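# Set the carton fully on the raised block

## Task

Place the carton on top of the raised block so that no part of it overhangs the block's edges, and so that it stays there by itself without the robot holding it, then release it and move the tool away.

## Robot and tools

Robot: a single arm with a suction tool, not a gripper. The tool has two air channels, a and b, each with two cups 36 mm across. The cup point (end_effector_position) is the centre of the four cup rims. The cups point along the cup point's own +z axis. In the cup point's frame the cups are at x = -35 and +35 mm; channel a's pair is at y = -70 mm and channel b's at y = +70 mm. The tool reaches 148 mm to either side along that y axis.

Scene frame: origin on the table top under the arm base, +z up, +y to the left when facing along +x. Positions are in metres; orientations are quaternions written w, x, y, z. The reported cup point can be a little off, more so when the arm is stretched far.

A row is 9 numbers: x, y, z, qw, qx, qy, qz, suction_a, suction_b. The first seven are an absolute target pose for the cup point in the scene frame. The last two are vacuum settings from -1 to 1: 1 is full vacuum, a fraction asks for that share, and 0.01 or less switches the channel off. Channels keep their last setting. Repeat the wanted quaternion in every row, since the reported one drifts.

execute_actions: argument actions is a list holding zero or one item. An empty list just returns the state. An action item is {rows, steps}: rows is a list of 1 to 15 rows, steps up to 15 (default 15), each step 1/30 s, one row per step, last row repeated. A wait item is {steps} alone, up to 300, counted from the previous result, so your thinking time eats into it. Optional pictures (true/false) controls whether camera images come back. A target more than 0.6 m from the last reported position along any cup-point axis is rejected, and nothing is sent. Each step the command is clipped to within 70 mm and 16 degrees of the measured pose, so a far target needs several calls; after the last step the arm only continues to the last clipped pose.

move: target is one 9-number row (absolute pose plus suction settings, which apply at once). speed is in m/s, 0.002 to 0.5, default 0.25; turning is capped at twice that in rad/s. It follows a straight line lasting 0.5 to 10 s, ignoring obstacles, and the arm may lag, wander or overshoot the speed, especially when nearly straight. The result adds a move: line with how it ended (done, off_target, moving, held, fault), the limits that acted (paced = pose clipped; held = clearance check blocked some steps, after which motion can jump fast) and distance from target.

wait: seconds, 0 to 10; the robot gets no new command meanwhile.

zoom_image: camera is cam_high, cam_low or cam_wrist; region is [x0, y0, x1, y1] in pixels of that camera's 896x504 image, top-left origin, at most 504 by 504.

finished_scene: scene is the number of the current scene. Replying without any tool call also ends everything.

Result lines: the state line gives cup point position and quaternion. suction_measured_a/b show vacuum reached per channel; near 0 means that cup has not sealed. On an airtight face it settles at most 0.17 below the command (0.27 with both on). part_present_a/b turn 1 at 0.54 and back to 0 below 0.49. HELD marks steps where the clearance check kept back part of your row; pose unreachable means the check altered or stopped it (the mounting block counts as arm). Hand target shows where the controller is now heading. Flange force is the outside force on the tool, noisy and including held weight; no reading means no estimate. MOTOR HOT warns of heating from holding loads; reaching the limit brakes the arm (OVER-TEMPERATURE FAULT).

Gripping: switch a channel on and press both its cups fully onto a smooth flat face of the carton; edges, gaps or seams under a rim leak. If one cup of an active channel covers nothing, the other channel loses vacuum too, since one pump feeds both. Under vacuum the cups shrink, so the carton rides up to about 12 mm closer than the cup point suggests, and vacuum can lift it before you move. To release, set the carton resting on the block, switch both channels off, then lift at least 15 mm clear. A cup sealed on the table pins the tool; turn that channel off.

Faults: contact torque at a joint's limit (144 N m for waist, shoulder, elbow; 36 N m for forearm roll, wrist pitch, wrist roll) or 150 N of outside force anywhere stops the arm for 10 s and drops the rest of the call. The arm is stiff, so aiming even slightly below a firm surface can trip this; faster moves hit harder. Approach contacts slowly and aim at, not past, the surface.

Avoid: dropping or slamming the carton, hard pushes, and anything leaving the table. Loose objects may occasionally get nudged, so check the final placement in the cameras before ending. Joint ranges (rad): waist ±3.491, shoulder ±3.140, elbow -1.187 to 4.328, forearm roll ±3.316, wrist pitch ±3.140, wrist roll ±3.927. Camera calibration is given per camera (intrinsics K, distortion, world-to-camera transform) and may be slightly off.

Each tool is called by a JSON object that holds its "name" and its "arguments", one argument or row to a line.

## Session

{"name": "execute_actions", "arguments": {
  "actions": []
}}

Scene clock: 0.00 s of 5300.00 s.
end_effector_position=(+0.4985, -0.0095, +0.3531) suction_measured_a=0.01 part_present_a=0 suction_measured_b=0.01 part_present_b=0 end_effector_quat_wxyz=(+0.007, +0.715, +0.699, -0.002)
Joint positions: [ 0.263  0.128  0.194  0.003 -1.634 -1.833]
Joint velocities: [ 0.001 -0.    -0.     0.    -0.001  0.001]
Flange force (N, the push that the arm receives, along the end effector's own x y z axes): no reading
Hand target: +0.499, -0.009, +0.353; +0.007, +0.715, +0.699, -0.002

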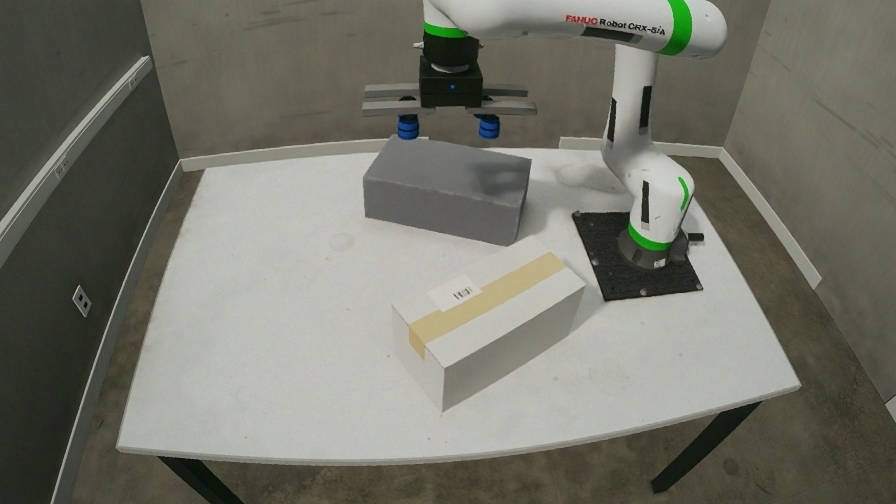

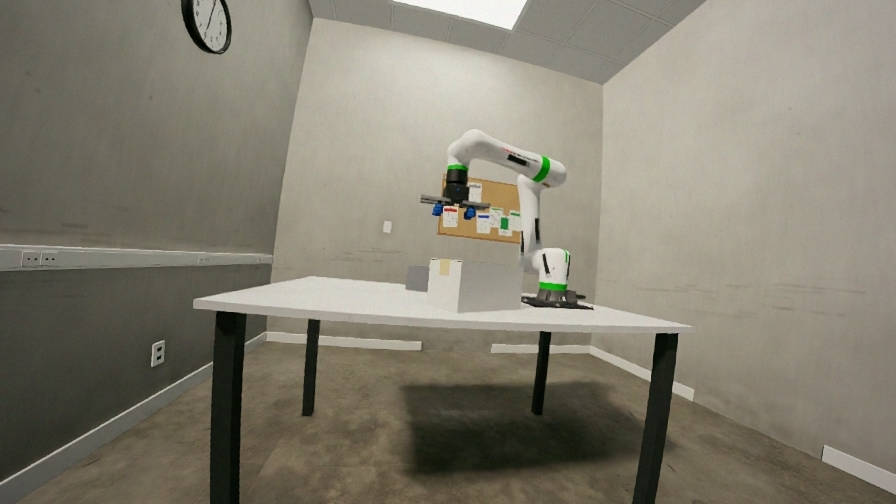

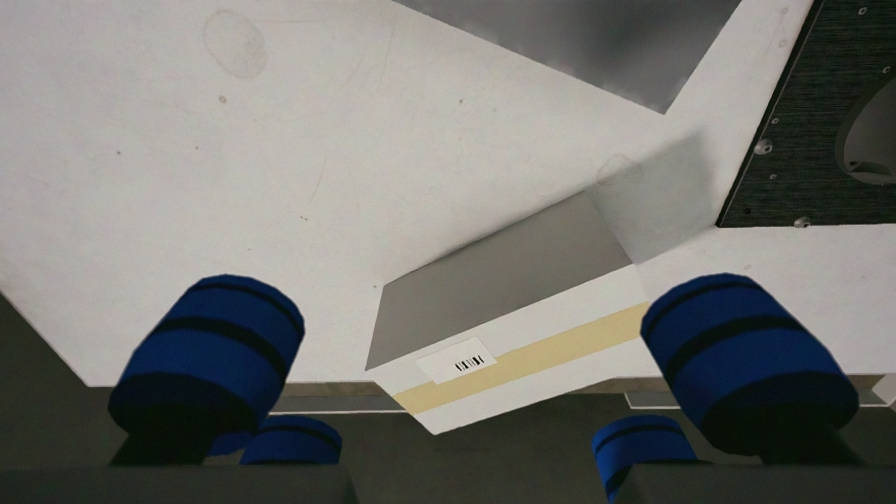

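{"name": "zoom_image", "arguments": {
  "camera": "cam_high",
  "region": [340, 120, 620, 420]
}}

Region (340, 120, 620, 420) of cam_high's 896x504 image, scaled by 1.680, with more detail than that image has; it fills the left 470 columns of this view, and the rest is white.

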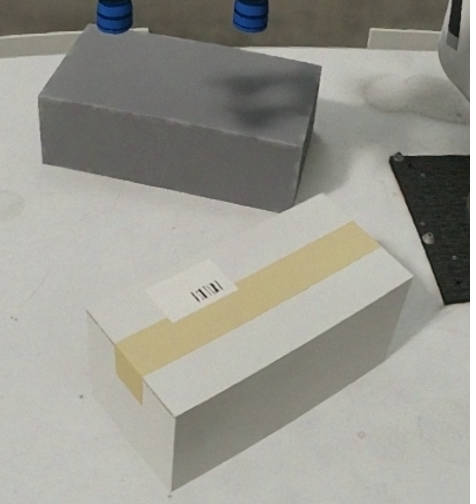

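{"name": "move", "arguments": {
  "target": [0.43,-0.27,0.42,0,0.819,0.574,0,0,0],
  "speed": 0.4
}}

Scene clock: 14.17 s of 5300.00 s.
end_effector_position=(+0.4292, -0.2695, +0.4200) suction_measured_a=0.01 part_present_a=0 suction_measured_b=0.01 part_present_b=0 end_effector_quat_wxyz=(-0.000, +0.819, +0.574, -0.001)
Joint positions: [-0.289  0.188  0.418 -0.008 -1.808 -1.608]
Joint velocities: [-0.001  0.     0.002  0.     0.     0.   ]
Flange force (N, the push that the arm receives, along the end effector's own x y z axes): [-1.5 -4.8 2.5]
Hand target: +0.429, -0.270, +0.420; -0.000, +0.819, +0.574, -0.001
Off the commanded pose: 0.001 m, 0 deg.
After step 90, 9.97 s passed at rest.
move: done
camera_calibration (this result's frames):
cam_wrist: T_world_to_cam=[[-0.946804, 0.321407, -0.0161248, 0.504511], [0.251232, 0.769536, 0.587109, -0.0962817], [0.20111, 0.551826, -0.809347, 0.536599], [0, 0, 0, 1]] pos_world=[0.393947, -0.384171, 0.498958]

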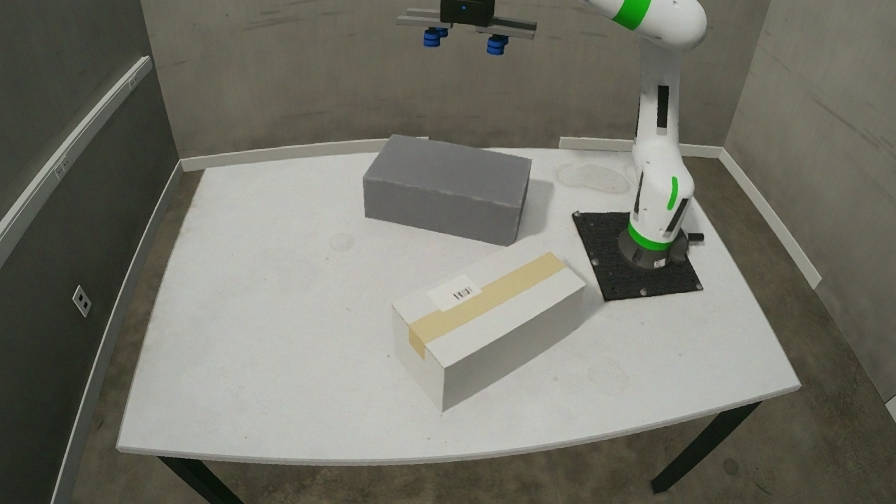

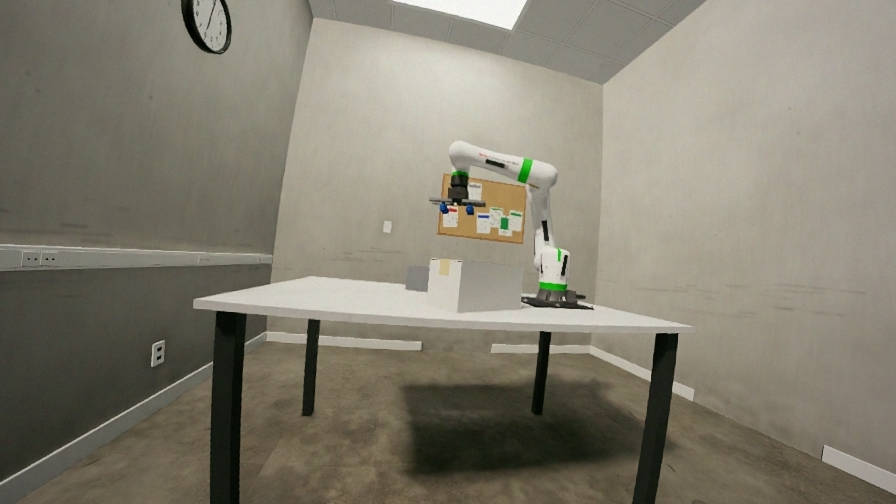

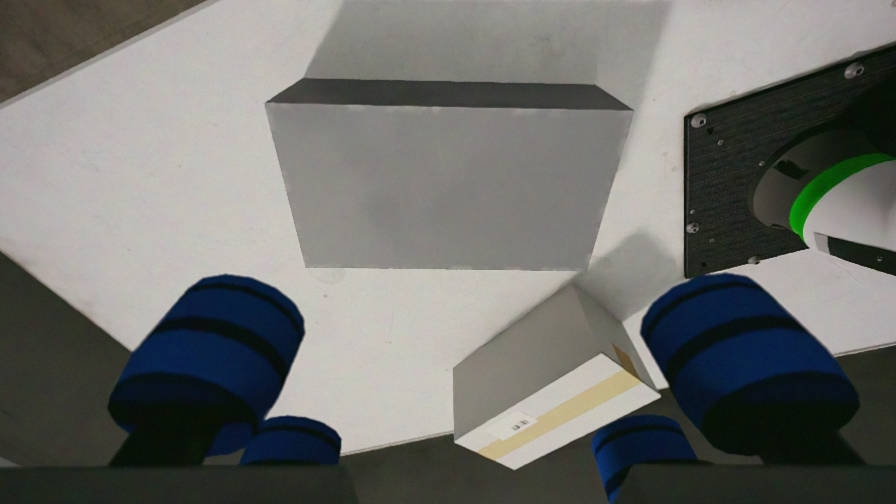

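{"name": "move", "arguments": {
  "target": [0.432,0.235,0.25,0,0.492,0.870,0,0,0],
  "speed": 0.4
}}

Scene clock: 20.17 s of 5300.00 s.
end_effector_position=(+0.4338, +0.2348, +0.2500) suction_measured_a=0.01 part_present_a=0 suction_measured_b=0.01 part_present_b=0 end_effector_quat_wxyz=(+0.001, +0.492, +0.871, +0.002)
Joint positions: [ 0.777  0.121 -0.045 -0.01  -1.396 -1.779]
Joint velocities: [-0.     0.001  0.     0.     0.003 -0.001]
Flange force (N, the push that the arm receives, along the end effector's own x y z axes): [-2.7 -4.6 0.0]
Hand target: +0.434, +0.235, +0.250; +0.000, +0.492, +0.871, +0.002
Off the commanded pose: 0.002 m, 0 deg.
After step 90, 1.17 s passed at rest.
move: done; limits=paced
camera_calibration (this result's frames):
cam_wrist: T_world_to_cam=[[-0.844862, -0.534552, -0.0215298, 0.502219], [-0.442695, 0.675952, 0.589161, -0.0632396], [-0.300384, 0.50729, -0.807729, 0.347416], [0, 0, 0, 1]] pos_world=[0.500668, 0.134968, 0.328689]

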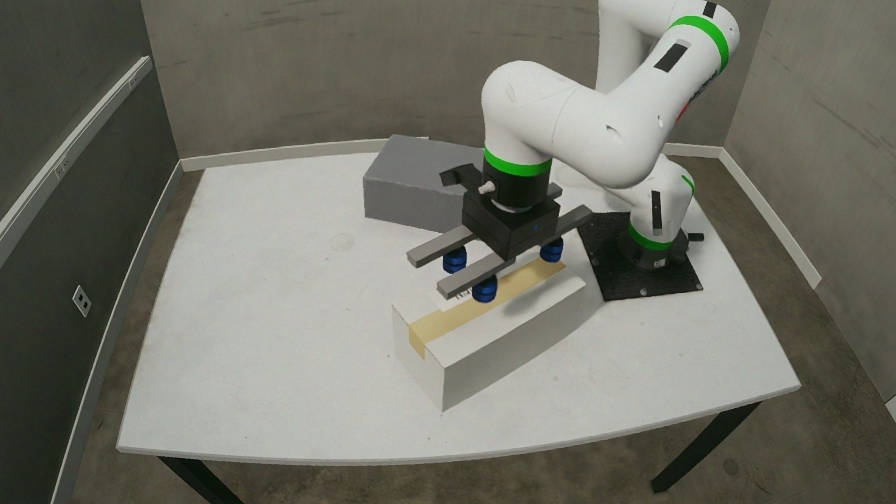

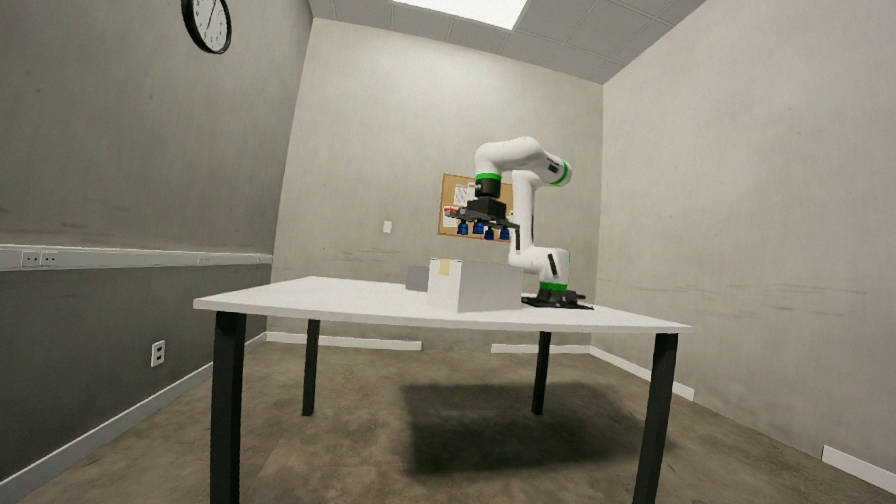

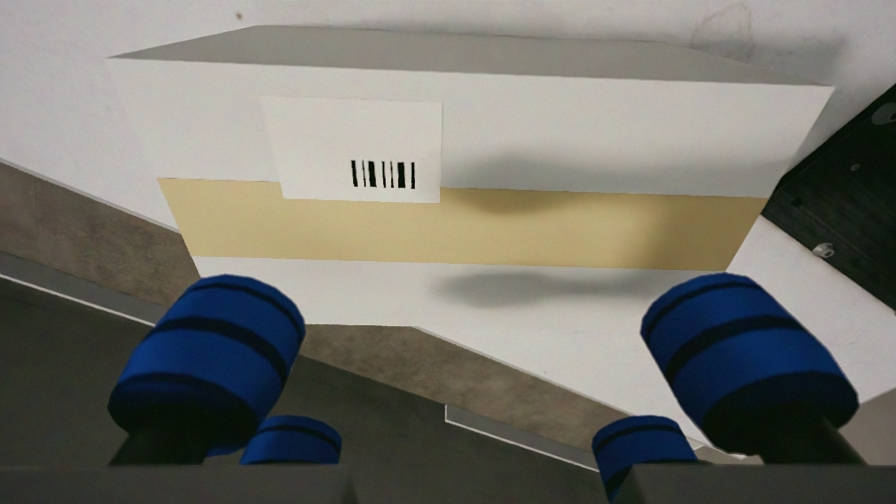

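{"name": "move", "arguments": {
  "target": [0.436,0.230,0.168,0,0.496,0.868,0,0,0],
  "speed": 0.2
}}

{"name": "move", "arguments": {
  "target": [0.436,0.230,0.149,0,0.496,0.868,0,1,1],
  "speed": 0.03
}}

Scene clock: 25.63 s of 5300.00 s.
end_effector_position=(+0.4363, +0.2304, +0.1680) suction_measured_a=0.01 part_present_a=0 suction_measured_b=0.01 part_present_b=0 end_effector_quat_wxyz=(-0.000, +0.496, +0.868, +0.000)
Joint positions: [ 0.768  0.177 -0.178 -0.01  -1.211 -1.778]
Joint velocities: [-0.     0.001 -0.002  0.002 -0.001 -0.   ]
Flange force (N, the push that the arm receives, along the end effector's own x y z axes): [-1.8 -6.8 -0.7]
Hand target: +0.436, +0.230, +0.168; -0.000, +0.496, +0.868, +0.000
Off the commanded pose: 0.000 m, 0 deg.
After step 90, 1.70 s passed at rest.
move: done
camera_calibration (this result's frames):
cam_wrist: T_world_to_cam=[[-0.850066, -0.526387, -0.0174668, 0.499862], [-0.434295, 0.681813, 0.588658, -0.0157324], [-0.297953, 0.507984, -0.808193, 0.283001], [0, 0, 0, 1]] pos_world=[0.502404, 0.130088, 0.246711]

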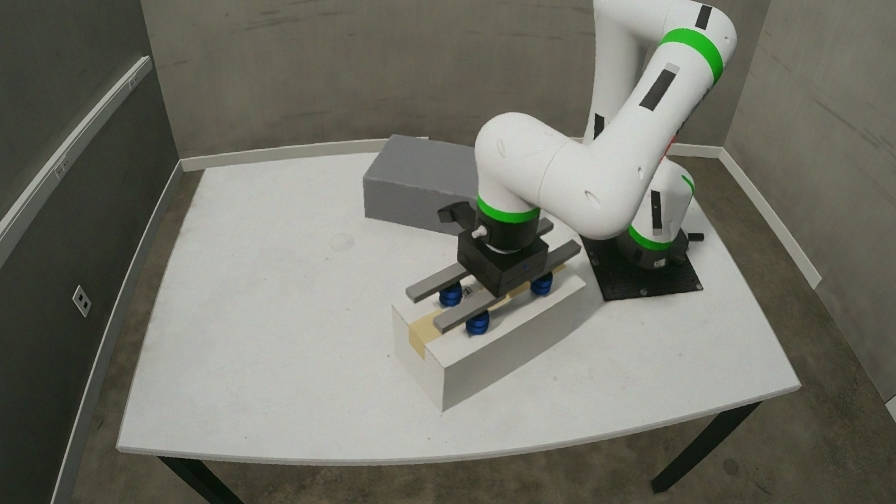

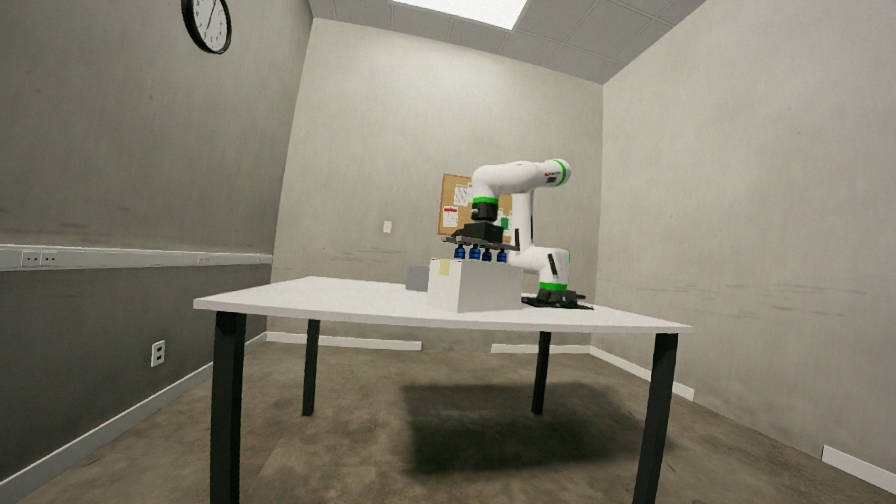

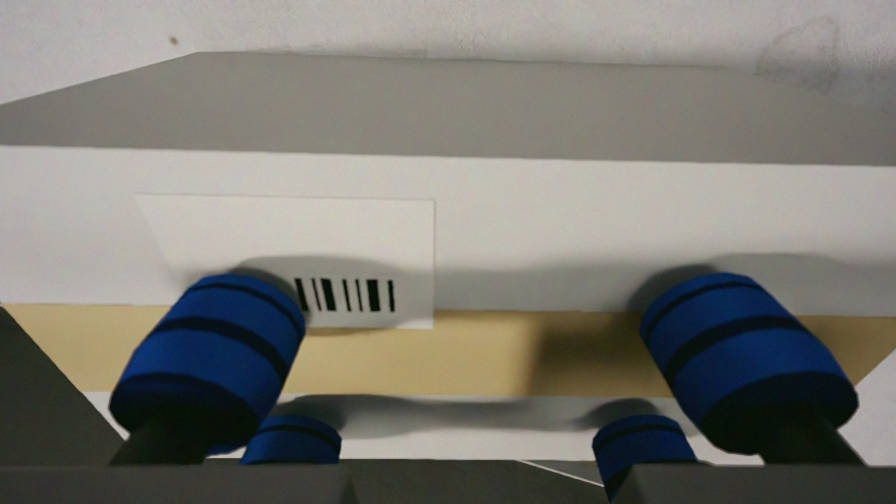

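Scene clock: 26.50 s of 5300.00 s.
end_effector_position=(+0.4360, +0.2301, +0.1489) suction_measured_a=0.46 part_present_a=0 suction_measured_b=0.46 part_present_b=0 end_effector_quat_wxyz=(-0.000, +0.496, +0.868, -0.000)
Joint positions: [ 0.768  0.194 -0.206 -0.01  -1.166 -1.778]
Joint velocities: [-0.001  0.    -0.     0.    -0.001 -0.001]
Flange force (N, the push that the arm receives, along the end effector's own x y z axes): [-3.7 -5.2 22.5]
Hand target: +0.436, +0.230, +0.149; -0.000, +0.496, +0.868, +0.000
Off the commanded pose: 0.000 m, 0 deg.
move: done
camera_calibration (this result's frames):
cam_wrist: T_world_to_cam=[[-0.850304, -0.526009, -0.0172773, 0.499122], [-0.433979, 0.682208, 0.588434, -0.00460341], [-0.297735, 0.507846, -0.808361, 0.267667], [0, 0, 0, 1]] pos_world=[0.502101, 0.129749, 0.227704]

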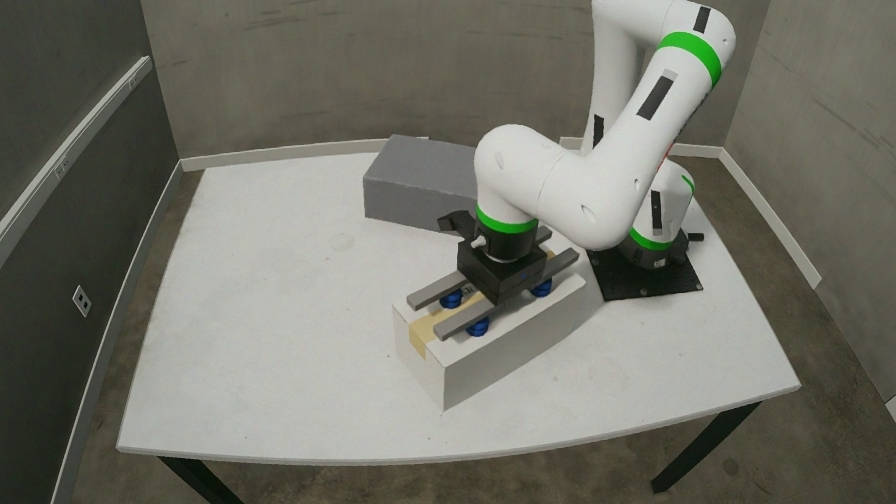

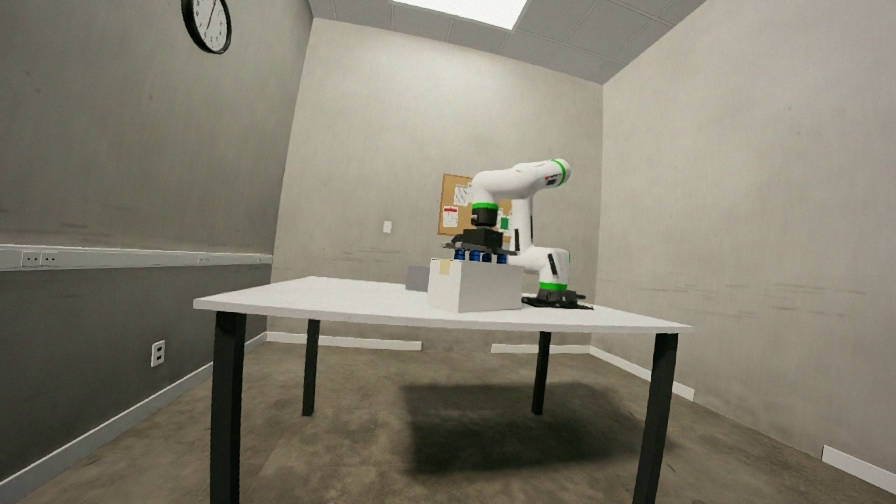

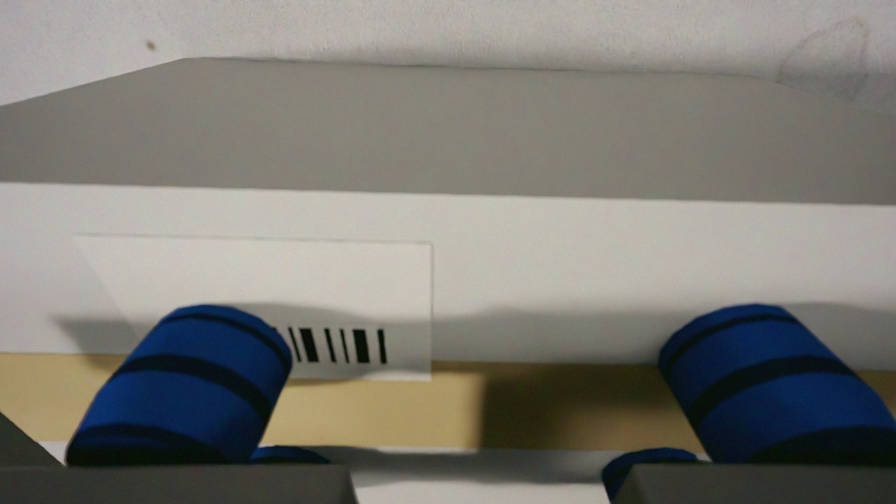

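{"name": "execute_actions", "arguments": {
  "actions": [],
  "pictures": false
}}

Scene clock: 28.20 s of 5300.00 s.
end_effector_position=(+0.4360, +0.2301, +0.1490) suction_measured_a=0.73 part_present_a=1 suction_measured_b=0.73 part_present_b=1 end_effector_quat_wxyz=(-0.000, +0.496, +0.868, -0.000)
Joint positions: [ 0.768  0.194 -0.206 -0.01  -1.166 -1.778]
Joint velocities: [-0.     0.001  0.    -0.    -0.001 -0.   ]
Flange force (N, the push that the arm receives, along the end effector's own x y z axes): [-2.9 -7.1 20.9]
Hand target: +0.436, +0.230, +0.149; -0.000, +0.496, +0.868, +0.000
Off the commanded pose: 0.000 m, 0 deg.
Steps of this call (steps 1 to 51: nothing new was sent). Readings (end_effector_position | what the end effector reports):
1: (+0.4360, +0.2301, +0.1489) | suction_measured_a=0.49 part_present_a=0 suction_measured_b=0.49 part_present_b=0
2: (+0.4360, +0.2301, +0.1489) | suction_measured_a=0.51 part_present_a=0 suction_measured_b=0.51 part_present_b=0
4: (+0.4360, +0.2301, +0.1489) | suction_measured_a=0.56 part_present_a=1 suction_measured_b=0.56 part_present_b=1
8: (+0.4360, +0.2301, +0.1489) | suction_measured_a=0.62 part_present_a=1 suction_measured_b=0.62 part_present_b=1
51: the state above

{"name": "move", "arguments": {
  "target": [0.44,0.225,0.31,0,0.496,0.868,0,1,1],
  "speed": 0.2
}}

{"name": "move", "arguments": {
  "target": [0.467,-0.191,0.30,0,0.818,0.575,0,1,1],
  "speed": 0.3
}}

Scene clock: 31.07 s of 5300.00 s.
end_effector_position=(+0.4394, +0.2243, +0.3101) suction_measured_a=0.73 part_present_a=1 suction_measured_b=0.73 part_present_b=1 end_effector_quat_wxyz=(+0.000, +0.497, +0.868, -0.000)
Joint positions: [ 0.751  0.109  0.083 -0.009 -1.539 -1.767]
Joint velocities: [ 0.     0.    -0.001 -0.001  0.    -0.001]
Flange force (N, the push that the arm receives, along the end effector's own x y z axes): [-3.8 -8.3 25.5]
Hand target: +0.439, +0.224, +0.310; +0.000, +0.497, +0.868, -0.000
Off the commanded pose: 0.001 m, 0 deg.
move: done
camera_calibration (this result's frames):
cam_wrist: T_world_to_cam=[[-0.850973, -0.524923, -0.0173715, 0.501773], [-0.43329, 0.682963, 0.588066, -0.0944078], [-0.296825, 0.507955, -0.808626, 0.401512], [0, 0, 0, 1]] pos_world=[0.505268, 0.123919, 0.388908]

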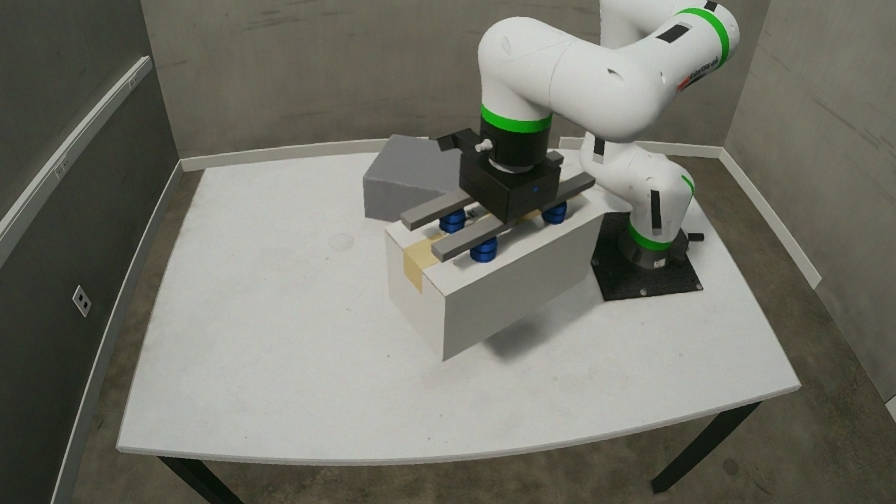

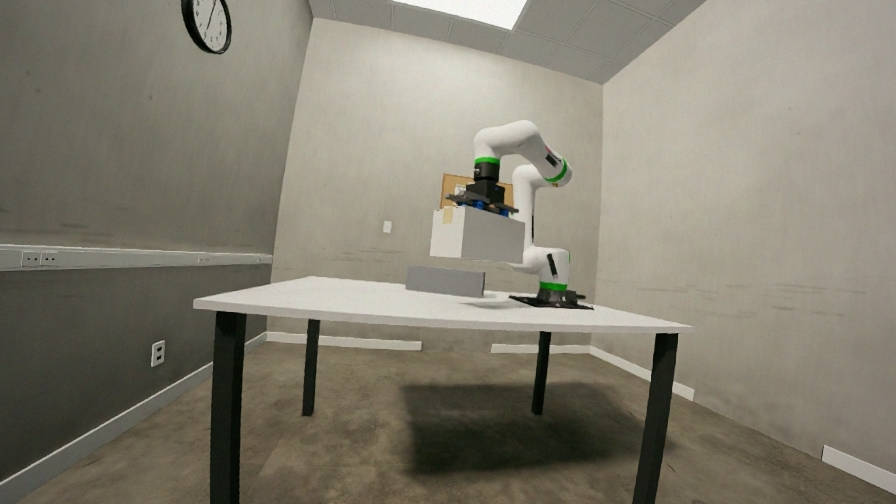

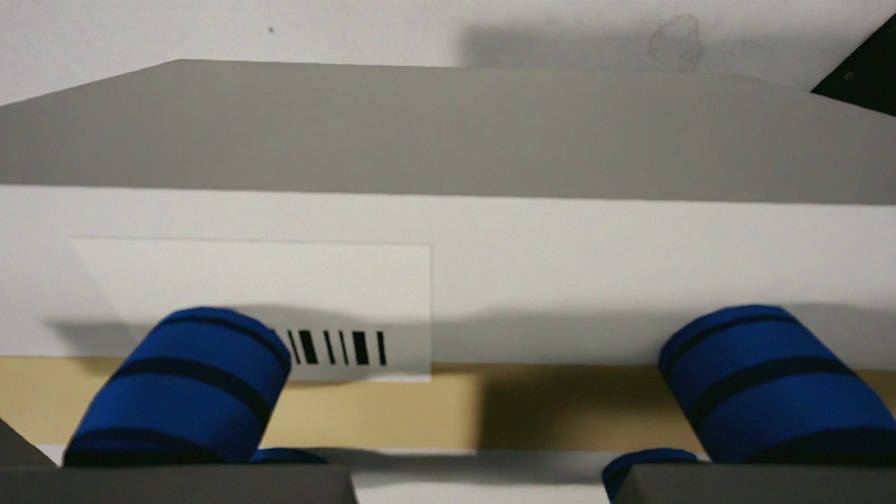

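Scene clock: 32.97 s of 5300.00 s.
end_effector_position=(+0.4663, -0.1909, +0.3000) suction_measured_a=0.73 part_present_a=1 suction_measured_b=0.73 part_present_b=1 end_effector_quat_wxyz=(+0.001, +0.818, +0.575, -0.002)
Joint positions: [-0.113  0.151  0.095 -0.007 -1.521 -1.778]
Joint velocities: [-0.002  0.001 -0.002  0.    -0.     0.001]
Flange force (N, the push that the arm receives, along the end effector's own x y z axes): [-3.4 -6.3 23.9]
Hand target: +0.466, -0.191, +0.300; +0.000, +0.818, +0.575, -0.002
Off the commanded pose: 0.001 m, 0 deg.
move: done
camera_calibration (this result's frames):
cam_wrist: T_world_to_cam=[[-0.947885, 0.318192, -0.016372, 0.512422], [0.2488, 0.771312, 0.585812, -0.0937948], [0.199028, 0.551209, -0.810282, 0.389841], [0, 0, 0, 1]] pos_world=[0.431464, -0.305588, 0.379217]

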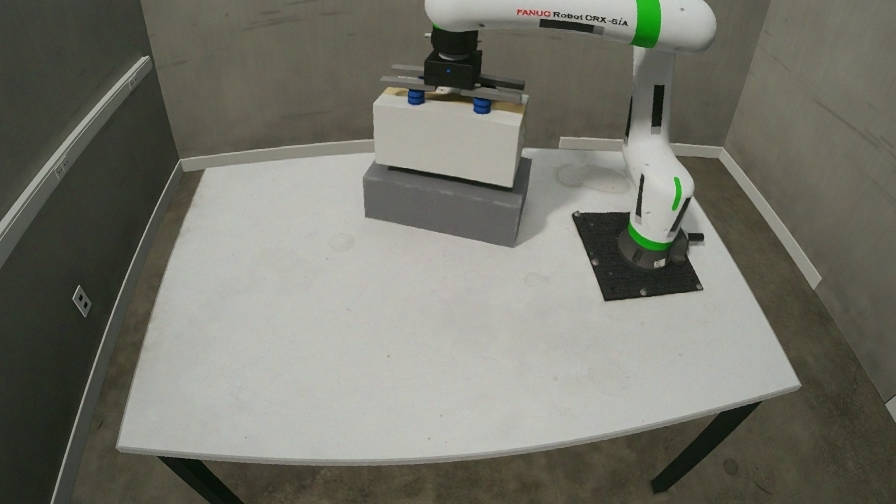

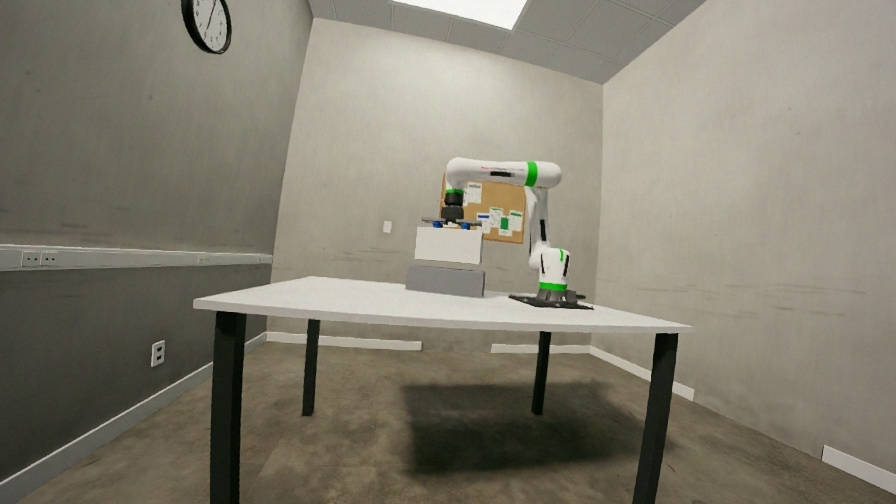

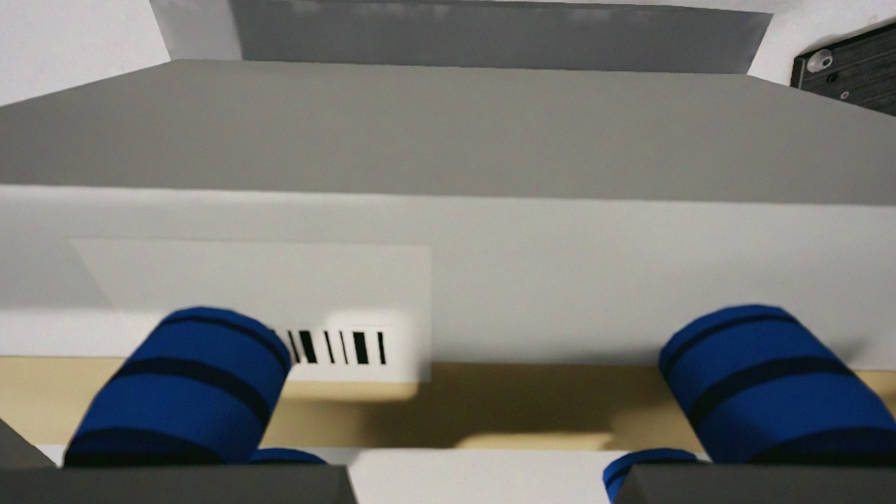

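{"name": "move", "arguments": {
  "target": [0.466,-0.196,0.272,0,0.818,0.575,0,1,1],
  "speed": 0.05
}}

{"name": "zoom_image", "arguments": {
  "camera": "cam_high",
  "region": [350, 130, 550, 250]
}}

Scene clock: 35.77 s of 5300.00 s.
end_effector_position=(+0.4662, -0.1960, +0.2720) suction_measured_a=0.73 part_present_a=1 suction_measured_b=0.73 part_present_b=1 end_effector_quat_wxyz=(-0.000, +0.818, +0.575, +0.000)
Joint positions: [-0.125  0.161  0.042 -0.01  -1.456 -1.766]
Joint velocities: [ 0.    -0.001 -0.     0.    -0.001 -0.001]
Flange force (N, the push that the arm receives, along the end effector's own x y z axes): [-3.4 -9.9 23.8]
Hand target: +0.466, -0.196, +0.272; -0.000, +0.818, +0.575, -0.000
Off the commanded pose: 0.000 m, 0 deg.
move: done
camera_calibration (this result's frames):
cam_wrist: T_world_to_cam=[[-0.947882, 0.318145, -0.0174073, 0.513734], [0.247539, 0.769715, 0.588442, -0.0738365], [0.200609, 0.553464, -0.808352, 0.369117], [0, 0, 0, 1]] pos_world=[0.431189, -0.310902, 0.350768]

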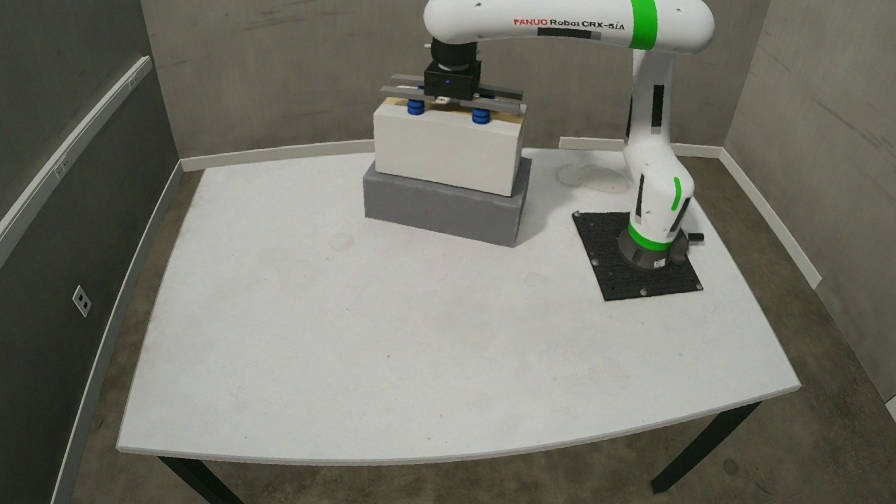

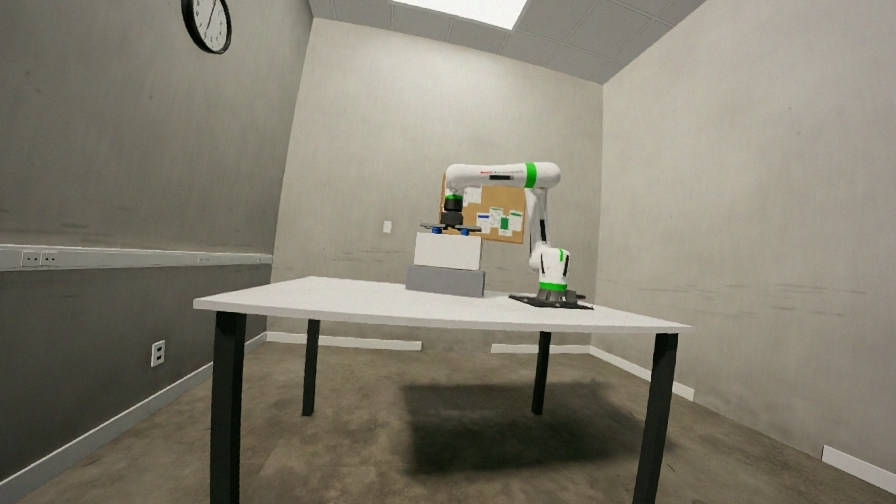

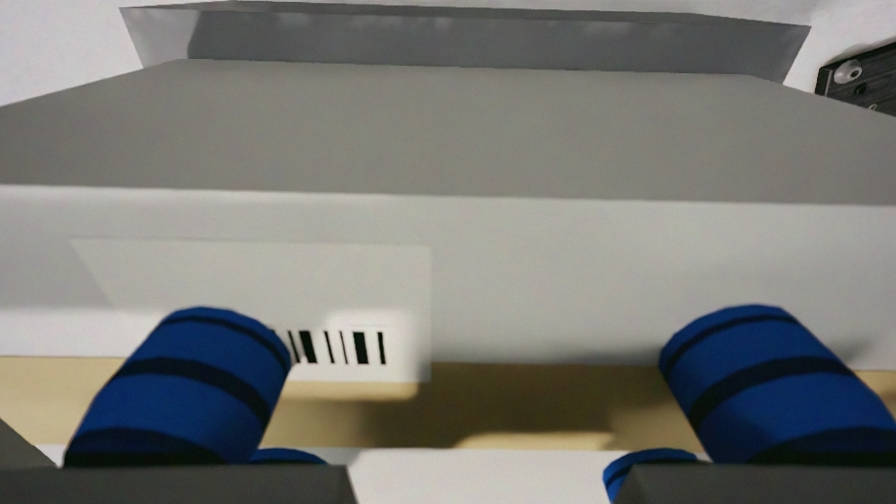

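Region (350, 130, 550, 250) of cam_high's 896x504 image, scaled by 2.520, with more detail than that image has; it fills the top 302 rows of this view, and the rest is white.

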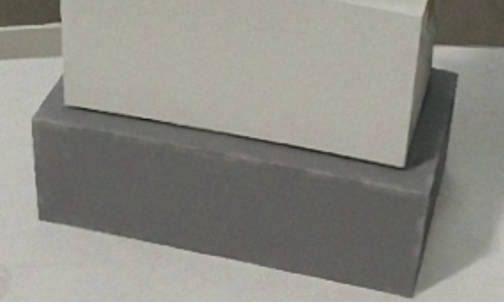

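{"name": "execute_actions", "arguments": {
  "actions": [
    {"rows":[[0.466,-0.196,0.270,0,0.818,0.575,0,1,1],[0.466,-0.196,0.269,0,0.818,0.575,0,1,1],[0.466,-0.196,0.268,0,0.818,0.575,0,1,1],[0.466,-0.196,0.267,0,0.818,0.575,0,1,1],[0.466,-0.196,0.266,0,0.818,0.575,0,1,1],[0.466,-0.196,0.265,0,0.818,0.575,0,1,1]],"steps":15}
  ],
  "pictures": false
}}

Scene clock: 38.57 s of 5300.00 s.
end_effector_position=(+0.4661, -0.1962, +0.2653) suction_measured_a=0.71 part_present_a=1 suction_measured_b=0.71 part_present_b=1 end_effector_quat_wxyz=(+0.000, +0.818, +0.575, -0.000)
Joint positions: [-0.125  0.162  0.027 -0.009 -1.44  -1.766]
Joint velocities: [ 0.001  0.001 -0.    -0.004 -0.     0.   ]
Flange force (N, the push that the arm receives, along the end effector's own x y z axes): [5.1 -21.5 -74.3]
Hand target: +0.466, -0.196, +0.265; -0.000, +0.818, +0.575, +0.000
Off the commanded pose: 0.000 m, 0 deg.
Steps of this call (steps 1 to 69: nothing new was sent; steps 70 to 84: all 15 steps of this action). Readings (end_effector_position | what the end effector reports):
70: (+0.4661, -0.1960, +0.2719) | suction_measured_a=0.73 part_present_a=1 suction_measured_b=0.73 part_present_b=1
71: (+0.4661, -0.1961, +0.2712) | suction_measured_a=0.73 part_present_a=1 suction_measured_b=0.73 part_present_b=1
73: (+0.4659, -0.1961, +0.2687) | suction_measured_a=0.73 part_present_a=1 suction_measured_b=0.73 part_present_b=1
77: (+0.4662, -0.1963, +0.2658) | suction_measured_a=0.71 part_present_a=1 suction_measured_b=0.71 part_present_b=1
84: the state above

Contact. Release.

{"name": "execute_actions", "arguments": {
  "actions": [
    {"rows":[[0.466,-0.196,0.267,0,0.818,0.575,0,0,0]],"steps":15}
  ],
  "pictures": false
}}

{"name": "move", "arguments": {
  "target": [0.466,-0.196,0.40,0,0.818,0.575,0,0,0]
}}

Scene clock: 40.40 s of 5300.00 s.
end_effector_position=(+0.4660, -0.1959, +0.2670) suction_measured_a=0.01 part_present_a=0 suction_measured_b=0.01 part_present_b=0 end_effector_quat_wxyz=(-0.000, +0.818, +0.575, +0.000)
Joint positions: [-0.125  0.162  0.031 -0.01  -1.445 -1.766]
Joint velocities: [ 0.001  0.     0.002  0.003 -0.    -0.001]
Flange force (N, the push that the arm receives, along the end effector's own x y z axes): [-4.8 -0.7 -48.7]
Hand target: +0.466, -0.196, +0.267; +0.000, +0.818, +0.575, -0.000
Off the commanded pose: 0.000 m, 0 deg.
Steps of this call (steps 1 to 40: nothing new was sent; steps 41 to 55: all 15 steps of this action). Readings (end_effector_position | what the end effector reports):
41: (+0.4660, -0.1960, +0.2650) | suction_measured_a=0.30 part_present_a=0 suction_measured_b=0.30 part_present_b=0
42: (+0.4659, -0.1960, +0.2656) | suction_measured_a=0.03 part_present_a=0 suction_measured_b=0.03 part_present_b=0
44: (+0.4658, -0.1959, +0.2662) | suction_measured_a=0.01 part_present_a=0 suction_measured_b=0.01 part_present_b=0
48: (+0.4659, -0.1959, +0.2667) | suction_measured_a=0.01 part_present_a=0 suction_measured_b=0.01 part_present_b=0
55: the state above

Scene clock: 41.57 s of 5300.00 s.
end_effector_position=(+0.4652, -0.1959, +0.4000) suction_measured_a=0.01 part_present_a=0 suction_measured_b=0.01 part_present_b=0 end_effector_quat_wxyz=(-0.000, +0.818, +0.575, -0.000)
Joint positions: [-0.127  0.169  0.35  -0.01  -1.756 -1.768]
Joint velocities: [-0.     0.001  0.001 -0.001 -0.002  0.002]
Flange force (N, the push that the arm receives, along the end effector's own x y z axes): [-3.5 -6.8 3.8]
Hand target: +0.465, -0.196, +0.400; -0.000, +0.818, +0.575, +0.000
Off the commanded pose: 0.001 m, 0 deg.
move: done
camera_calibration (this result's frames):
cam_wrist: T_world_to_cam=[[-0.947455, 0.319418, -0.0173696, 0.51506], [0.248612, 0.769426, 0.588366, -0.149512], [0.201299, 0.553132, -0.808408, 0.472323], [0, 0, 0, 1]] pos_world=[0.430089, -0.310738, 0.478744]

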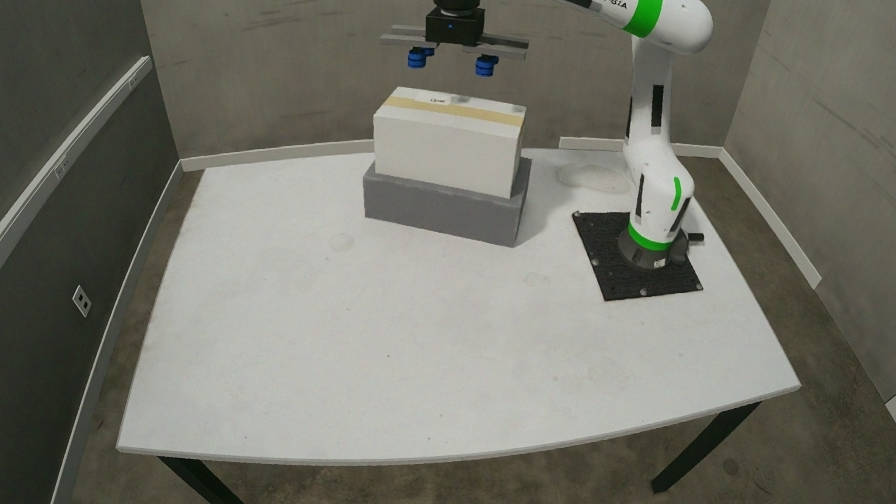

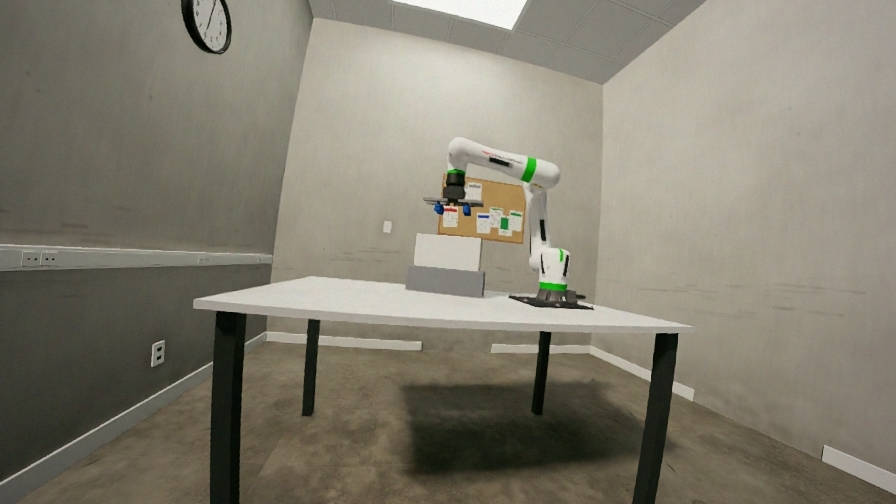

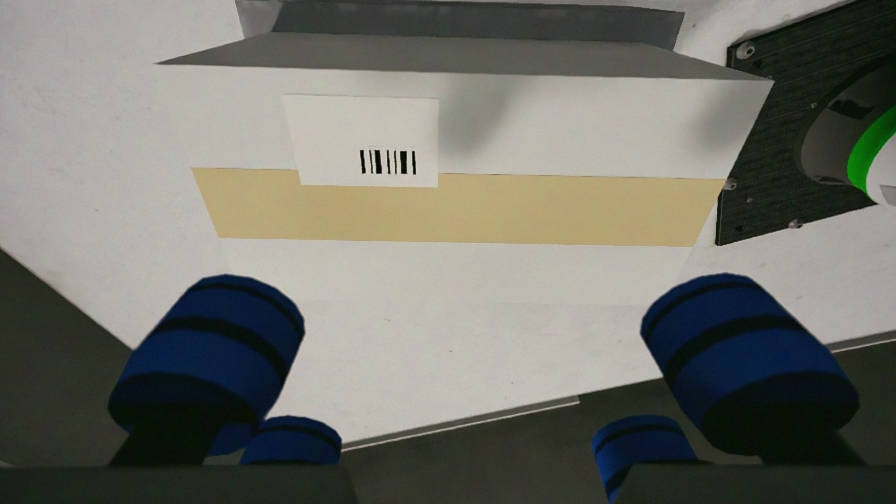

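{"name": "finished_scene", "arguments": {
  "scene": 1
}}

The scene is finished: the task was done.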